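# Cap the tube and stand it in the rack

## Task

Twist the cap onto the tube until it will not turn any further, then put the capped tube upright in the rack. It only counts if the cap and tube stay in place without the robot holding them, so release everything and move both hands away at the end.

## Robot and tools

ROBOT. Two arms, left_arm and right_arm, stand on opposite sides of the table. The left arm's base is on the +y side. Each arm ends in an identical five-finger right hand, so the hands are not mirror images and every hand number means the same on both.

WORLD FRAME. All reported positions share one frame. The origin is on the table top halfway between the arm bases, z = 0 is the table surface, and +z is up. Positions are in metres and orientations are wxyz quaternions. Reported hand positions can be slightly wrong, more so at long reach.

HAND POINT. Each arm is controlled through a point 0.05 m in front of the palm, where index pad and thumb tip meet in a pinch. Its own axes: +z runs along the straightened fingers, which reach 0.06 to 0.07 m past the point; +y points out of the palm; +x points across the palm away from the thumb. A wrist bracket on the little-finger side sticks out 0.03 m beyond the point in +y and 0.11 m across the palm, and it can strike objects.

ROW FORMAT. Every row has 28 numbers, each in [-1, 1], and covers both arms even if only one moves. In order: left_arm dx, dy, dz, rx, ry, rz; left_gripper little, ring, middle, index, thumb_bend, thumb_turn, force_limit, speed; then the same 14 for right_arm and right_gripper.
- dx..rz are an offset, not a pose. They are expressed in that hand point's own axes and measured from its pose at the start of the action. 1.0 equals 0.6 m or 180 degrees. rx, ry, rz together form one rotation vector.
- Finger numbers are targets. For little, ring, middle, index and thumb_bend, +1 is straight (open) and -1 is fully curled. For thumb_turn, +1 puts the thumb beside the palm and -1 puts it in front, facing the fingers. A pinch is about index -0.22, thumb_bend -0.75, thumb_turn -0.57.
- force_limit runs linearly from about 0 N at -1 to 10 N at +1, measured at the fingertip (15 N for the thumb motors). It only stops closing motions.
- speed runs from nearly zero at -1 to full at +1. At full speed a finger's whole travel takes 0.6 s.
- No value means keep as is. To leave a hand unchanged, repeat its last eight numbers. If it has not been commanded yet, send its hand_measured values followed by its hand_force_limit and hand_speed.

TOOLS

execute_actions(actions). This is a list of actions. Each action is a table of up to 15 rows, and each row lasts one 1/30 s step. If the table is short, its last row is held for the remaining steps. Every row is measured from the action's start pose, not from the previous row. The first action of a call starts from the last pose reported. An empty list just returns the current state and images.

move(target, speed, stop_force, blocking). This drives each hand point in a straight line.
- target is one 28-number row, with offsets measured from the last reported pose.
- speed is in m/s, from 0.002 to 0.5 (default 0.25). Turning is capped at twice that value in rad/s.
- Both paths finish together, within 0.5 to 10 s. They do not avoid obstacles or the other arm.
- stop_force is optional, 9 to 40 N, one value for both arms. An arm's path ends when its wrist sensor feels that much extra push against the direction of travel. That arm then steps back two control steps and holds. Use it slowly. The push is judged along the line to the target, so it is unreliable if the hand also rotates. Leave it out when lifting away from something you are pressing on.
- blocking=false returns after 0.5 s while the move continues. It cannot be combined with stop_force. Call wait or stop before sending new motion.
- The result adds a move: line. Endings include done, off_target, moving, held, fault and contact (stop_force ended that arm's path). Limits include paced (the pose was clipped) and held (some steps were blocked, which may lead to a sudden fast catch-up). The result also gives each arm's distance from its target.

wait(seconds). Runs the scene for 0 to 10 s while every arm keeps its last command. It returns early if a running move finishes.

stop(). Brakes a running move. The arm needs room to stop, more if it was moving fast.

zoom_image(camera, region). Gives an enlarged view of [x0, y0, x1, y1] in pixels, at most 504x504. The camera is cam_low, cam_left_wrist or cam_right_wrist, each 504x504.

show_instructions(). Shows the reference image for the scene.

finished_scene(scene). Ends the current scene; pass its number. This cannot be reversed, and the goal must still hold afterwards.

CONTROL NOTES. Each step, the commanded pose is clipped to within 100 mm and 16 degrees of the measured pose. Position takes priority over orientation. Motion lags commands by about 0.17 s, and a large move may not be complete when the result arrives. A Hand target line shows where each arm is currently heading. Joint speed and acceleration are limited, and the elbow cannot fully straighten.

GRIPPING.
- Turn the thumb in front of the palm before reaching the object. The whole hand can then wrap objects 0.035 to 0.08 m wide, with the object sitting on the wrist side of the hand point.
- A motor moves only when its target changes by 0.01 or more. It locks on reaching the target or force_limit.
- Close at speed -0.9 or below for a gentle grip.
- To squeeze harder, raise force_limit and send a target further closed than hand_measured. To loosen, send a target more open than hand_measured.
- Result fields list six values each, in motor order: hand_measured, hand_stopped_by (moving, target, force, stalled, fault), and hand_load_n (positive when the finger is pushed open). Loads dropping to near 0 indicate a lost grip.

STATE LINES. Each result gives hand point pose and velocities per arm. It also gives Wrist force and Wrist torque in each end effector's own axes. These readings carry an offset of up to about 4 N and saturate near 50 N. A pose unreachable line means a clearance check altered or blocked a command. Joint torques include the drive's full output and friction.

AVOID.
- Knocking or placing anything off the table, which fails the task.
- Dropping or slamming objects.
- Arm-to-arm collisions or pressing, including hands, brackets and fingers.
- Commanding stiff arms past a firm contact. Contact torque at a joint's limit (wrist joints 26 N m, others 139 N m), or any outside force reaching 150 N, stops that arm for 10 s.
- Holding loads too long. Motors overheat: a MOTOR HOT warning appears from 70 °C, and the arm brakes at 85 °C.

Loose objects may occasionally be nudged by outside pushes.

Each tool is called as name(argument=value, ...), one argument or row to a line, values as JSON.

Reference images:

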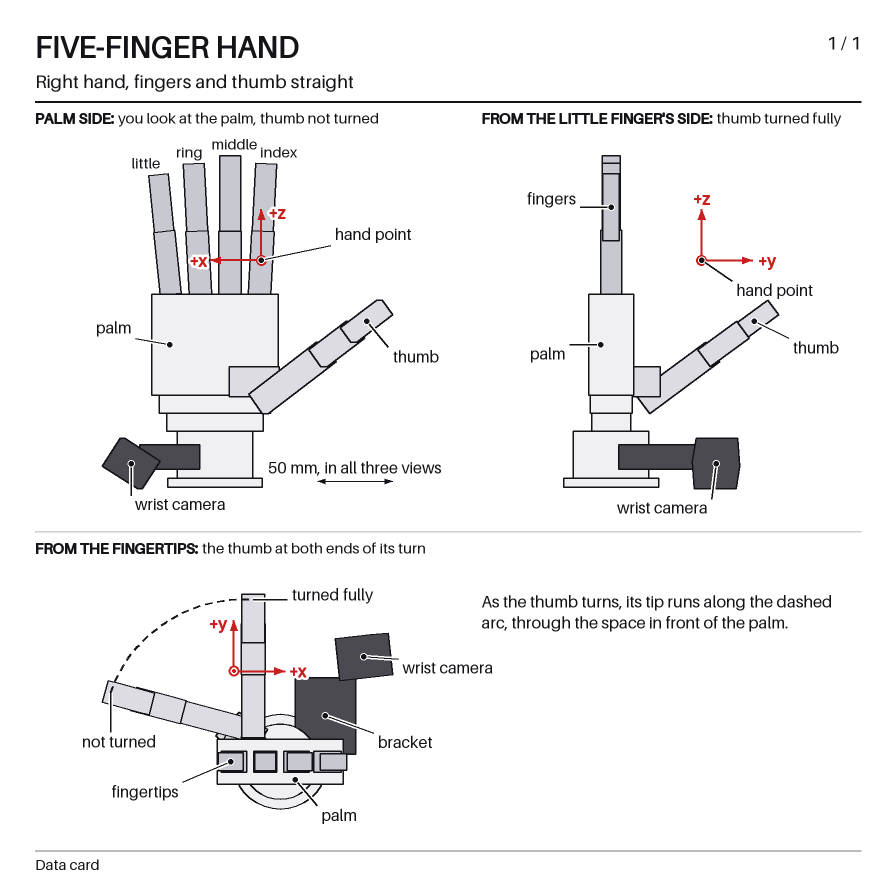

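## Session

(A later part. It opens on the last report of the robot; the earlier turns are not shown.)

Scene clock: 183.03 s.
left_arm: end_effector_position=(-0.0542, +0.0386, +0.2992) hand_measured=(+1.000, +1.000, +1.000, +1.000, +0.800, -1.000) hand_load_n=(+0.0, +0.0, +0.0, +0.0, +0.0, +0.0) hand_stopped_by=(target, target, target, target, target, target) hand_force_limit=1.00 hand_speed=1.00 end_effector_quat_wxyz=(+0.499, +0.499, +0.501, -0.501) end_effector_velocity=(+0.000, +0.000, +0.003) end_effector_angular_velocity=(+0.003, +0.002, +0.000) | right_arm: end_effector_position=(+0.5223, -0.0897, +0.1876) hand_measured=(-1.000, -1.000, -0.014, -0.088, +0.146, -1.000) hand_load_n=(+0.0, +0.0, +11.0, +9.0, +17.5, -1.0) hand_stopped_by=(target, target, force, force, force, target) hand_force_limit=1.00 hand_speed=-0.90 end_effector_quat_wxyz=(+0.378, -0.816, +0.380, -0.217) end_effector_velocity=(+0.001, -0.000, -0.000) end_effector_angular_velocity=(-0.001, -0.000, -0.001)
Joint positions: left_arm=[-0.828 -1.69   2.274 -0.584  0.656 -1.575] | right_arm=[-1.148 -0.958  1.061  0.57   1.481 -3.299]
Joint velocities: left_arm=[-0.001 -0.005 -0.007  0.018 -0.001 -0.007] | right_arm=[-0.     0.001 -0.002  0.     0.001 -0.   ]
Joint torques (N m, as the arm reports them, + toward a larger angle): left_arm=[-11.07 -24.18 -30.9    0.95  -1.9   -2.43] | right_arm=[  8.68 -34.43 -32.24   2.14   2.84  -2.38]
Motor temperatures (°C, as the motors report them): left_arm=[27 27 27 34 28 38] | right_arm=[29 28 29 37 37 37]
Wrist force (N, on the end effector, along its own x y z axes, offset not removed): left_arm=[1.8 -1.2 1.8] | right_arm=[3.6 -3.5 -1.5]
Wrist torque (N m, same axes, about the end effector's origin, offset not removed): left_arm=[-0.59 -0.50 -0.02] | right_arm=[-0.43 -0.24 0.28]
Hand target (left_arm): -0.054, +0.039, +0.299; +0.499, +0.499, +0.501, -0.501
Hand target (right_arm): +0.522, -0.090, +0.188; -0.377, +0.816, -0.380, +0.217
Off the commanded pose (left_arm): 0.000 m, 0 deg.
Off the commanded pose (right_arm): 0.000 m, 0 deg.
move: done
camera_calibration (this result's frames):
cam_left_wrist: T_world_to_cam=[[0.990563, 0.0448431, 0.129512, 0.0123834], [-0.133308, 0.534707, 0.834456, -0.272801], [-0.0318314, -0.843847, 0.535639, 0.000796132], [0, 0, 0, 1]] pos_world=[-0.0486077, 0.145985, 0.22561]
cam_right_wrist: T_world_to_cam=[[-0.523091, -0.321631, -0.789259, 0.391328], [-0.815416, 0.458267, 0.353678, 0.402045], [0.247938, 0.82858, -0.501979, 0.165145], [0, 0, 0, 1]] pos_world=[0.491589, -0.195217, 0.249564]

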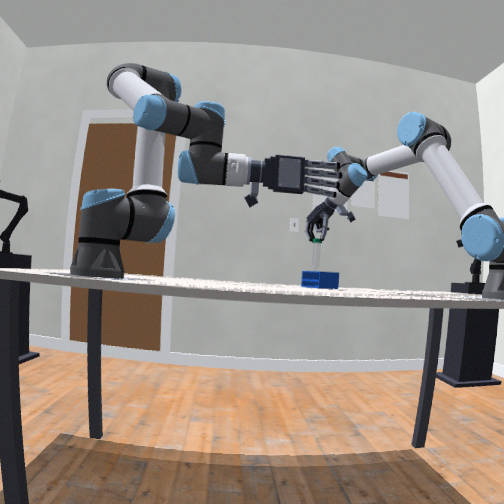

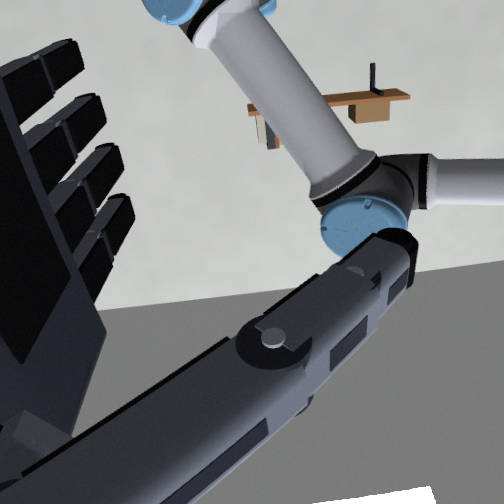

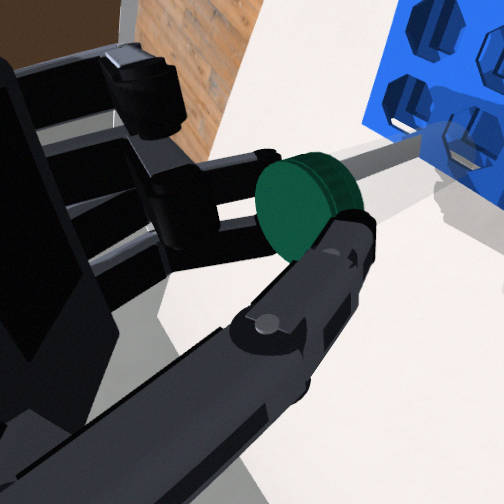

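move(
  target=[0,0,0,0,0,0,1,1,1,1,0.8,-1,1,1,0.0017,0.039,0.031,0,0,0,-1,-1,-0.4,-0.4,-0.2,-1,1,-0.9],
  speed=0.03,
  stop_force=12,
)

move(
  target=[0,0,0,0,0,0,1,1,1,1,0.8,-1,1,1,-0.003,0.035,0.028,0,0,0,-1,-1,-0.4,-0.4,-0.2,-1,1,-0.9],
  speed=0.03,
  stop_force=12,
)

zoom_image(
  camera="cam_low",
  region=[280,210,370,300],
)

Scene clock: 184.70 s.
left_arm: end_effector_position=(-0.0542, +0.0386, +0.2992) hand_measured=(+1.000, +1.000, +1.000, +1.000, +0.800, -1.000) hand_load_n=(+0.0, +0.0, +0.0, +0.0, +0.0, +0.0) hand_stopped_by=(target, target, target, target, target, target) hand_force_limit=1.00 hand_speed=1.00 end_effector_quat_wxyz=(+0.499, +0.499, +0.501, -0.501) end_effector_velocity=(+0.000, +0.000, +0.000) end_effector_angular_velocity=(-0.000, -0.000, -0.000) | right_arm: end_effector_position=(+0.5241, -0.0920, +0.1580) hand_measured=(-1.000, -1.000, -0.014, -0.088, +0.146, -1.000) hand_load_n=(+0.0, +0.0, +10.5, +9.0, +17.0, -1.0) hand_stopped_by=(target, target, force, force, force, target) hand_force_limit=1.00 hand_speed=-0.90 end_effector_quat_wxyz=(+0.378, -0.816, +0.380, -0.217) end_effector_velocity=(+0.000, -0.000, -0.002) end_effector_angular_velocity=(+0.002, +0.001, -0.002)
Joint positions: left_arm=[-0.828 -1.69   2.274 -0.584  0.656 -1.575] | right_arm=[-1.153 -0.948  1.12   0.501  1.477 -3.302]
Joint velocities: left_arm=[ 0. -0.  0. -0.  0.  0.] | right_arm=[-0.001  0.001  0.004 -0.005 -0.     0.002]
Joint torques (N m, as the arm reports them, + toward a larger angle): left_arm=[11.13 -2.39 -7.41 -3.16  1.64  2.92] | right_arm=[ -9.1  -35.35  -8.86  -1.54  -2.66  -2.29]
Motor temperatures (°C, as the motors report them): left_arm=[27 27 27 34 28 38] | right_arm=[29 28 29 37 37 37]
Wrist force (N, on the end effector, along its own x y z axes, offset not removed): left_arm=[0.7 -1.5 0.9] | right_arm=[1.0 -2.8 0.1]
Wrist torque (N m, same axes, about the end effector's origin, offset not removed): left_arm=[-0.48 -0.35 -0.04] | right_arm=[-0.27 -0.11 0.12]
Hand target (left_arm): -0.054, +0.039, +0.299; +0.499, +0.499, +0.501, -0.501
Hand target (right_arm): +0.524, -0.092, +0.158; -0.378, +0.816, -0.380, +0.217
Off the commanded pose (left_arm): 0.000 m, 0 deg.
Off the commanded pose (right_arm): 0.000 m, 0 deg.
move: done
camera_calibration (this result's frames):
cam_left_wrist: T_world_to_cam=[[0.990565, 0.0448148, 0.129511, 0.0124014], [-0.133292, 0.534708, 0.834458, -0.272806], [-0.0318545, -0.843848, 0.535636, 0.000797246], [0, 0, 0, 1]] pos_world=[-0.0486219, 0.145988, 0.225612]
cam_right_wrist: T_world_to_cam=[[-0.523105, -0.321652, -0.789241, 0.36818], [-0.81541, 0.458276, 0.353681, 0.415079], [0.247928, 0.828567, -0.502004, 0.151821], [0, 0, 0, 1]] pos_world=[0.493415, -0.197588, 0.219992]

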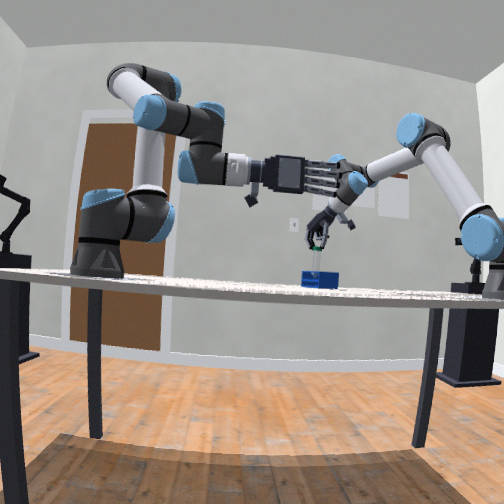

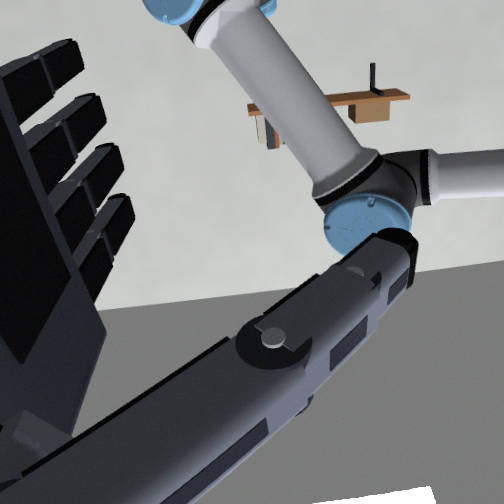

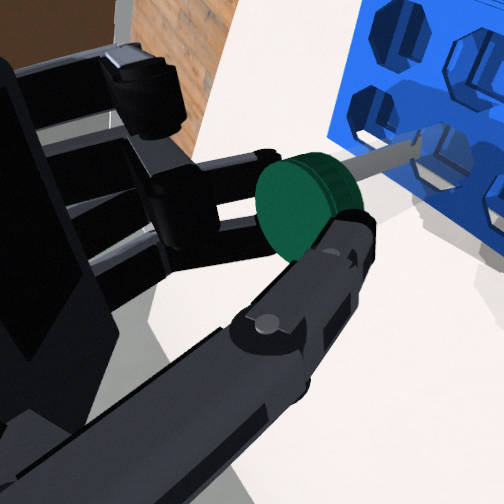

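Scene clock: 185.97 s.
left_arm: end_effector_position=(-0.0542, +0.0386, +0.2992) hand_measured=(+1.000, +1.000, +1.000, +1.000, +0.800, -1.000) hand_load_n=(+0.0, +0.0, +0.0, +0.0, +0.0, +0.0) hand_stopped_by=(target, target, target, target, target, target) hand_force_limit=1.00 hand_speed=1.00 end_effector_quat_wxyz=(+0.499, +0.499, +0.501, -0.501) end_effector_velocity=(-0.000, -0.000, -0.000) end_effector_angular_velocity=(+0.000, -0.000, +0.000) | right_arm: end_effector_position=(+0.5242, -0.0920, +0.1313) hand_measured=(-1.000, -1.000, -0.014, -0.088, +0.146, -1.000) hand_load_n=(+0.0, +0.0, +10.5, +9.0, +17.5, -1.0) hand_stopped_by=(target, target, force, force, force, target) hand_force_limit=1.00 hand_speed=-0.90 end_effector_quat_wxyz=(+0.378, -0.816, +0.380, -0.217) end_effector_velocity=(+0.001, -0.000, -0.002) end_effector_angular_velocity=(+0.001, -0.000, -0.003)
Joint positions: left_arm=[-0.828 -1.69   2.274 -0.584  0.656 -1.575] | right_arm=[-1.153 -0.934  1.167  0.44   1.477 -3.302]
Joint velocities: left_arm=[-0.     0.001 -0.    -0.    -0.    -0.   ] | right_arm=[-0.     0.002  0.003 -0.006  0.001  0.002]
Joint torques (N m, as the arm reports them, + toward a larger angle): left_arm=[ 8.42 -3.04 -9.17 -2.2   1.55  2.58] | right_arm=[  8.45 -35.17  -9.54  -1.41   1.5   -1.76]
Motor temperatures (°C, as the motors report them): left_arm=[27 27 27 34 28 38] | right_arm=[29 28 29 37 37 37]
Wrist force (N, on the end effector, along its own x y z axes, offset not removed): left_arm=[1.8 -1.0 1.1] | right_arm=[2.0 -3.9 -1.5]
Wrist torque (N m, same axes, about the end effector's origin, offset not removed): left_arm=[-0.44 -0.49 0.01] | right_arm=[-0.35 0.00 0.24]
Hand target (left_arm): -0.054, +0.039, +0.299; +0.499, +0.499, +0.501, -0.501
Hand target (right_arm): +0.524, -0.092, +0.131; -0.378, +0.816, -0.380, +0.217
Off the commanded pose (left_arm): 0.000 m, 0 deg.
Off the commanded pose (right_arm): 0.000 m, 0 deg.
move: done
camera_calibration (this result's frames):
cam_left_wrist: T_world_to_cam=[[0.990564, 0.0448218, 0.129511, 0.0123966], [-0.133296, 0.534708, 0.834458, -0.272804], [-0.0318489, -0.843847, 0.535637, 0.000796804], [0, 0, 0, 1]] pos_world=[-0.048618, 0.145987, 0.225611]
cam_right_wrist: T_world_to_cam=[[-0.523115, -0.321665, -0.789229, 0.347089], [-0.815407, 0.458276, 0.353687, 0.424578], [0.247916, 0.828562, -0.502019, 0.13836], [0, 0, 0, 1]] pos_world=[0.49347, -0.197567, 0.193224]

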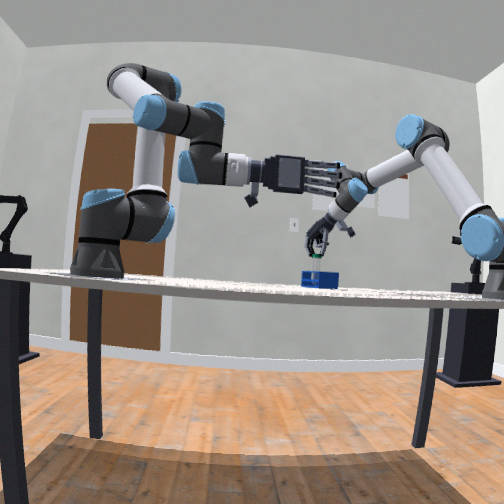

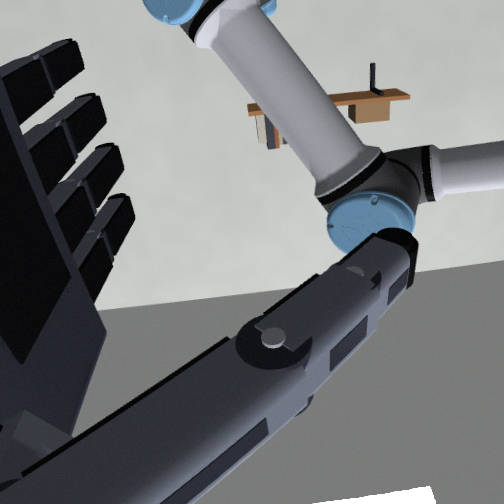

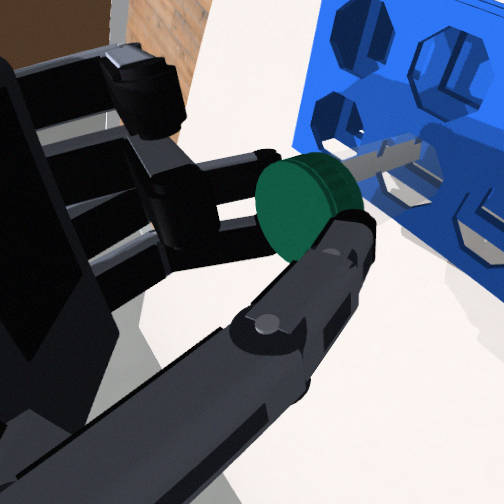

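Region (280, 210, 370, 300) of cam_low's 504x504 image, scaled by 5.600, with more detail than that image has.

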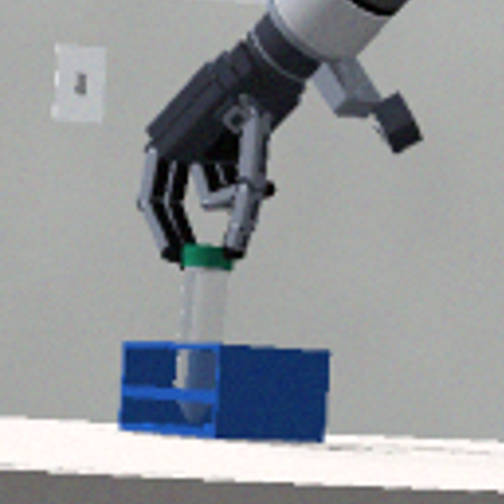

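execute_actions(
  actions=[
    [[0,0,0,0,0,0,1,1,1,1,0.8,-1,1,1,0,0,0,0,0,0,-1,-1,0.35,0.35,0.5,-1,0,0]],
  ],
)

move(
  target=[0,0,0,0,0,0,1,1,1,1,0.8,-1,1,1,0.01,-0.13,-0.16,0,0,0,-1,-1,0.35,0.35,0.5,-1,0,0],
)

finished_scene(
  scene=1,
)

Scene clock: 186.73 s.
left_arm: end_effector_position=(-0.0542, +0.0386, +0.2992) hand_measured=(+1.000, +1.000, +1.000, +1.000, +0.800, -1.000) hand_load_n=(+0.0, +0.0, +0.0, +0.0, +0.0, +0.0) hand_stopped_by=(target, target, target, target, target, target) hand_force_limit=1.00 hand_speed=1.00 end_effector_quat_wxyz=(+0.499, +0.499, +0.501, -0.501) end_effector_velocity=(+0.001, +0.000, +0.001) end_effector_angular_velocity=(-0.001, -0.000, +0.001) | right_arm: end_effector_position=(+0.5242, -0.0920, +0.1312) hand_measured=(-1.000, -1.000, +0.350, +0.350, +0.500, -1.000) hand_load_n=(+0.0, +0.0, +0.0, +0.0, +0.0, +0.0) hand_stopped_by=(target, target, target, target, moving, target) hand_force_limit=0.00 hand_speed=0.00 end_effector_quat_wxyz=(+0.377, -0.816, +0.380, -0.217) end_effector_velocity=(+0.000, -0.000, -0.000) end_effector_angular_velocity=(-0.000, +0.001, -0.002)
Joint positions: left_arm=[-0.828 -1.69   2.274 -0.584  0.656 -1.575] | right_arm=[-1.153 -0.934  1.167  0.44   1.477 -3.302]
Joint velocities: left_arm=[ 0.001 -0.001  0.     0.    -0.     0.001] | right_arm=[-0.     0.    -0.     0.001  0.001  0.001]
Joint torques (N m, as the arm reports them, + toward a larger angle): left_arm=[ 7.8  -2.74 -8.59 -2.    1.39  2.49] | right_arm=[  0.97 -46.16 -31.24   2.25   2.62  -0.43]
Motor temperatures (°C, as the motors report them): left_arm=[27 27 27 34 28 38] | right_arm=[29 28 29 37 37 37]
Wrist force (N, on the end effector, along its own x y z axes, offset not removed): left_arm=[0.5 -1.0 0.9] | right_arm=[-0.9 -2.4 1.8]
Wrist torque (N m, same axes, about the end effector's origin, offset not removed): left_arm=[-0.45 -0.28 -0.08] | right_arm=[-0.41 0.22 -0.06]
Hand target (left_arm): -0.054, +0.039, +0.299; +0.499, +0.499, +0.501, -0.501
Hand target (right_arm): +0.524, -0.092, +0.131; -0.378, +0.816, -0.380, +0.217
Off the commanded pose (left_arm): 0.000 m, 0 deg.
Off the commanded pose (right_arm): 0.000 m, 0 deg.
camera_calibration (this result's frames):
cam_left_wrist: T_world_to_cam=[[0.990564, 0.0448218, 0.129511, 0.0123966], [-0.133296, 0.534708, 0.834458, -0.272804], [-0.0318488, -0.843847, 0.535637, 0.000796809], [0, 0, 0, 1]] pos_world=[-0.0486179, 0.145987, 0.225611]
cam_right_wrist: T_world_to_cam=[[-0.523193, -0.321728, -0.789152, 0.347033], [-0.815382, 0.458272, 0.35375, 0.424559], [0.247835, 0.828539, -0.502096, 0.138365], [0, 0, 0, 1]] pos_world=[0.493451, -0.197555, 0.193146]

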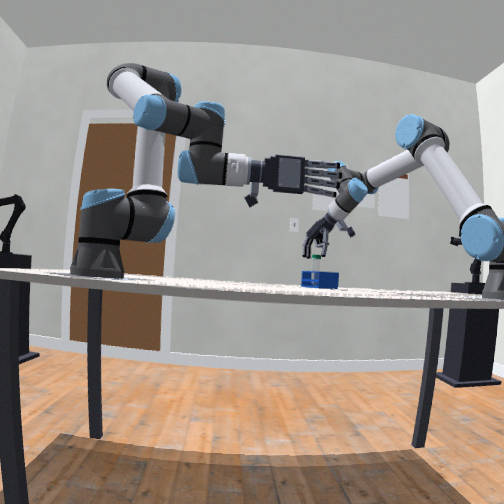

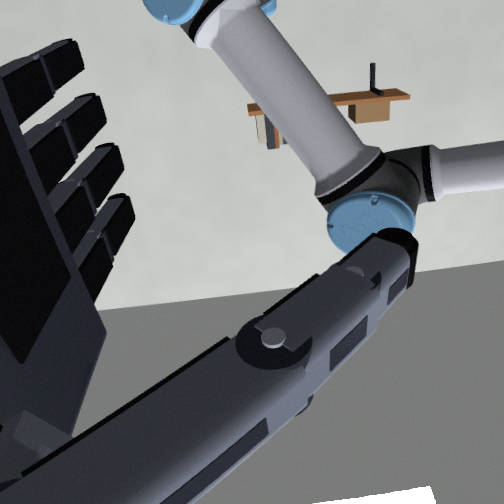

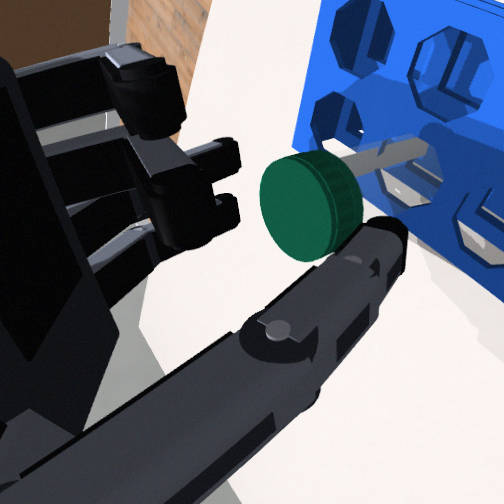

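Scene clock: 187.83 s.
left_arm: end_effector_position=(-0.0542, +0.0386, +0.2992) hand_measured=(+1.000, +1.000, +1.000, +1.000, +0.800, -1.000) hand_load_n=(+0.0, +0.0, +0.0, +0.0, +0.0, +0.0) hand_stopped_by=(target, target, target, target, target, target) hand_force_limit=1.00 hand_speed=1.00 end_effector_quat_wxyz=(+0.499, +0.499, +0.501, -0.501) end_effector_velocity=(-0.000, -0.000, -0.001) end_effector_angular_velocity=(+0.001, -0.002, +0.000) | right_arm: end_effector_position=(+0.5021, -0.1067, +0.2519) hand_measured=(-1.000, -1.000, +0.350, +0.350, +0.500, -1.000) hand_load_n=(+0.0, +0.0, +0.0, +0.0, +0.0, +0.0) hand_stopped_by=(target, target, target, target, target, target) hand_force_limit=0.00 hand_speed=0.00 end_effector_quat_wxyz=(+0.378, -0.816, +0.380, -0.217) end_effector_velocity=(-0.000, -0.000, +0.002) end_effector_angular_velocity=(-0.001, +0.001, -0.001)
Joint positions: left_arm=[-0.828 -1.69   2.274 -0.584  0.656 -1.575] | right_arm=[-1.158 -1.04   1.026  0.687  1.474 -3.305]
Joint velocities: left_arm=[ 0.     0.002  0.    -0.    -0.     0.   ] | right_arm=[-0.     0.    -0.006  0.007  0.     0.   ]
Joint torques (N m, as the arm reports them, + toward a larger angle): left_arm=[ 6.77 -3.62 -8.69 -2.07  1.24  2.65] | right_arm=[ -9.49 -49.89 -32.13   2.35  -2.72  -2.4 ]
Motor temperatures (°C, as the motors report them): left_arm=[27 27 27 34 28 38] | right_arm=[29 28 29 37 37 37]
Wrist force (N, on the end effector, along its own x y z axes, offset not removed): left_arm=[1.4 -1.6 1.6] | right_arm=[0.3 -2.0 -2.0]
Wrist torque (N m, same axes, about the end effector's origin, offset not removed): left_arm=[-0.60 -0.47 0.02] | right_arm=[-0.17 -0.01 -0.02]
Hand target (left_arm): -0.054, +0.039, +0.299; +0.499, +0.499, +0.501, -0.501
Hand target (right_arm): +0.502, -0.107, +0.252; -0.377, +0.816, -0.380, +0.217
Off the commanded pose (left_arm): 0.000 m, 0 deg.
Off the commanded pose (right_arm): 0.000 m, 0 deg.
move: done
camera_calibration (this result's frames):
cam_left_wrist: T_world_to_cam=[[0.990564, 0.0448217, 0.129511, 0.0123966], [-0.133296, 0.534708, 0.834458, -0.272804], [-0.0318489, -0.843847, 0.535637, 0.000796852], [0, 0, 0, 1]] pos_world=[-0.0486179, 0.145987, 0.225611]
cam_right_wrist: T_world_to_cam=[[-0.523128, -0.321673, -0.789217, 0.42603], [-0.815408, 0.458256, 0.353711, 0.370645], [0.247884, 0.82857, -0.502021, 0.216597], [0, 0, 0, 1]] pos_world=[0.471404, -0.212274, 0.313865]

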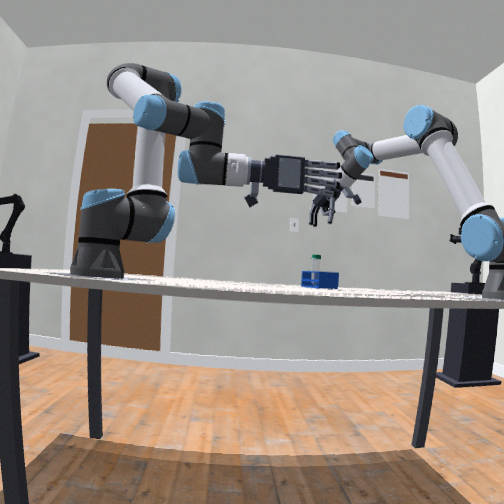

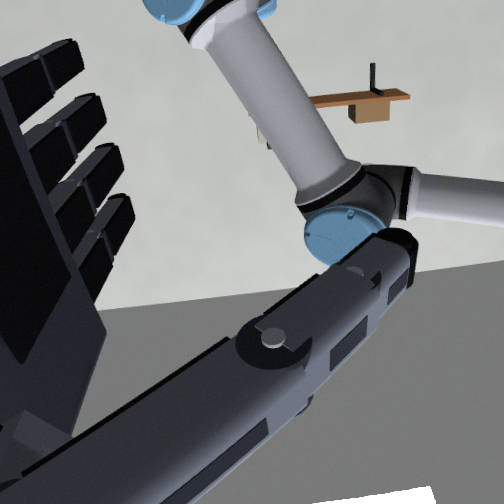

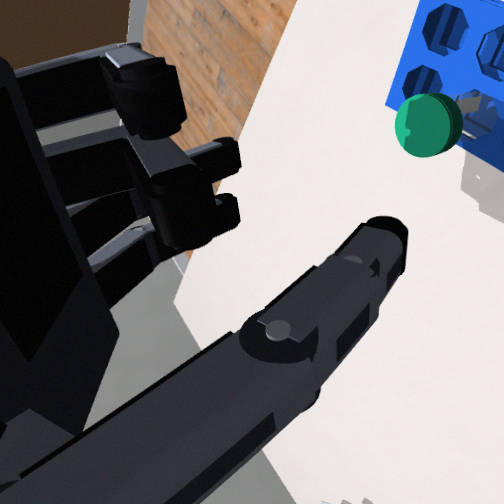

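The scene is finished: the task was done.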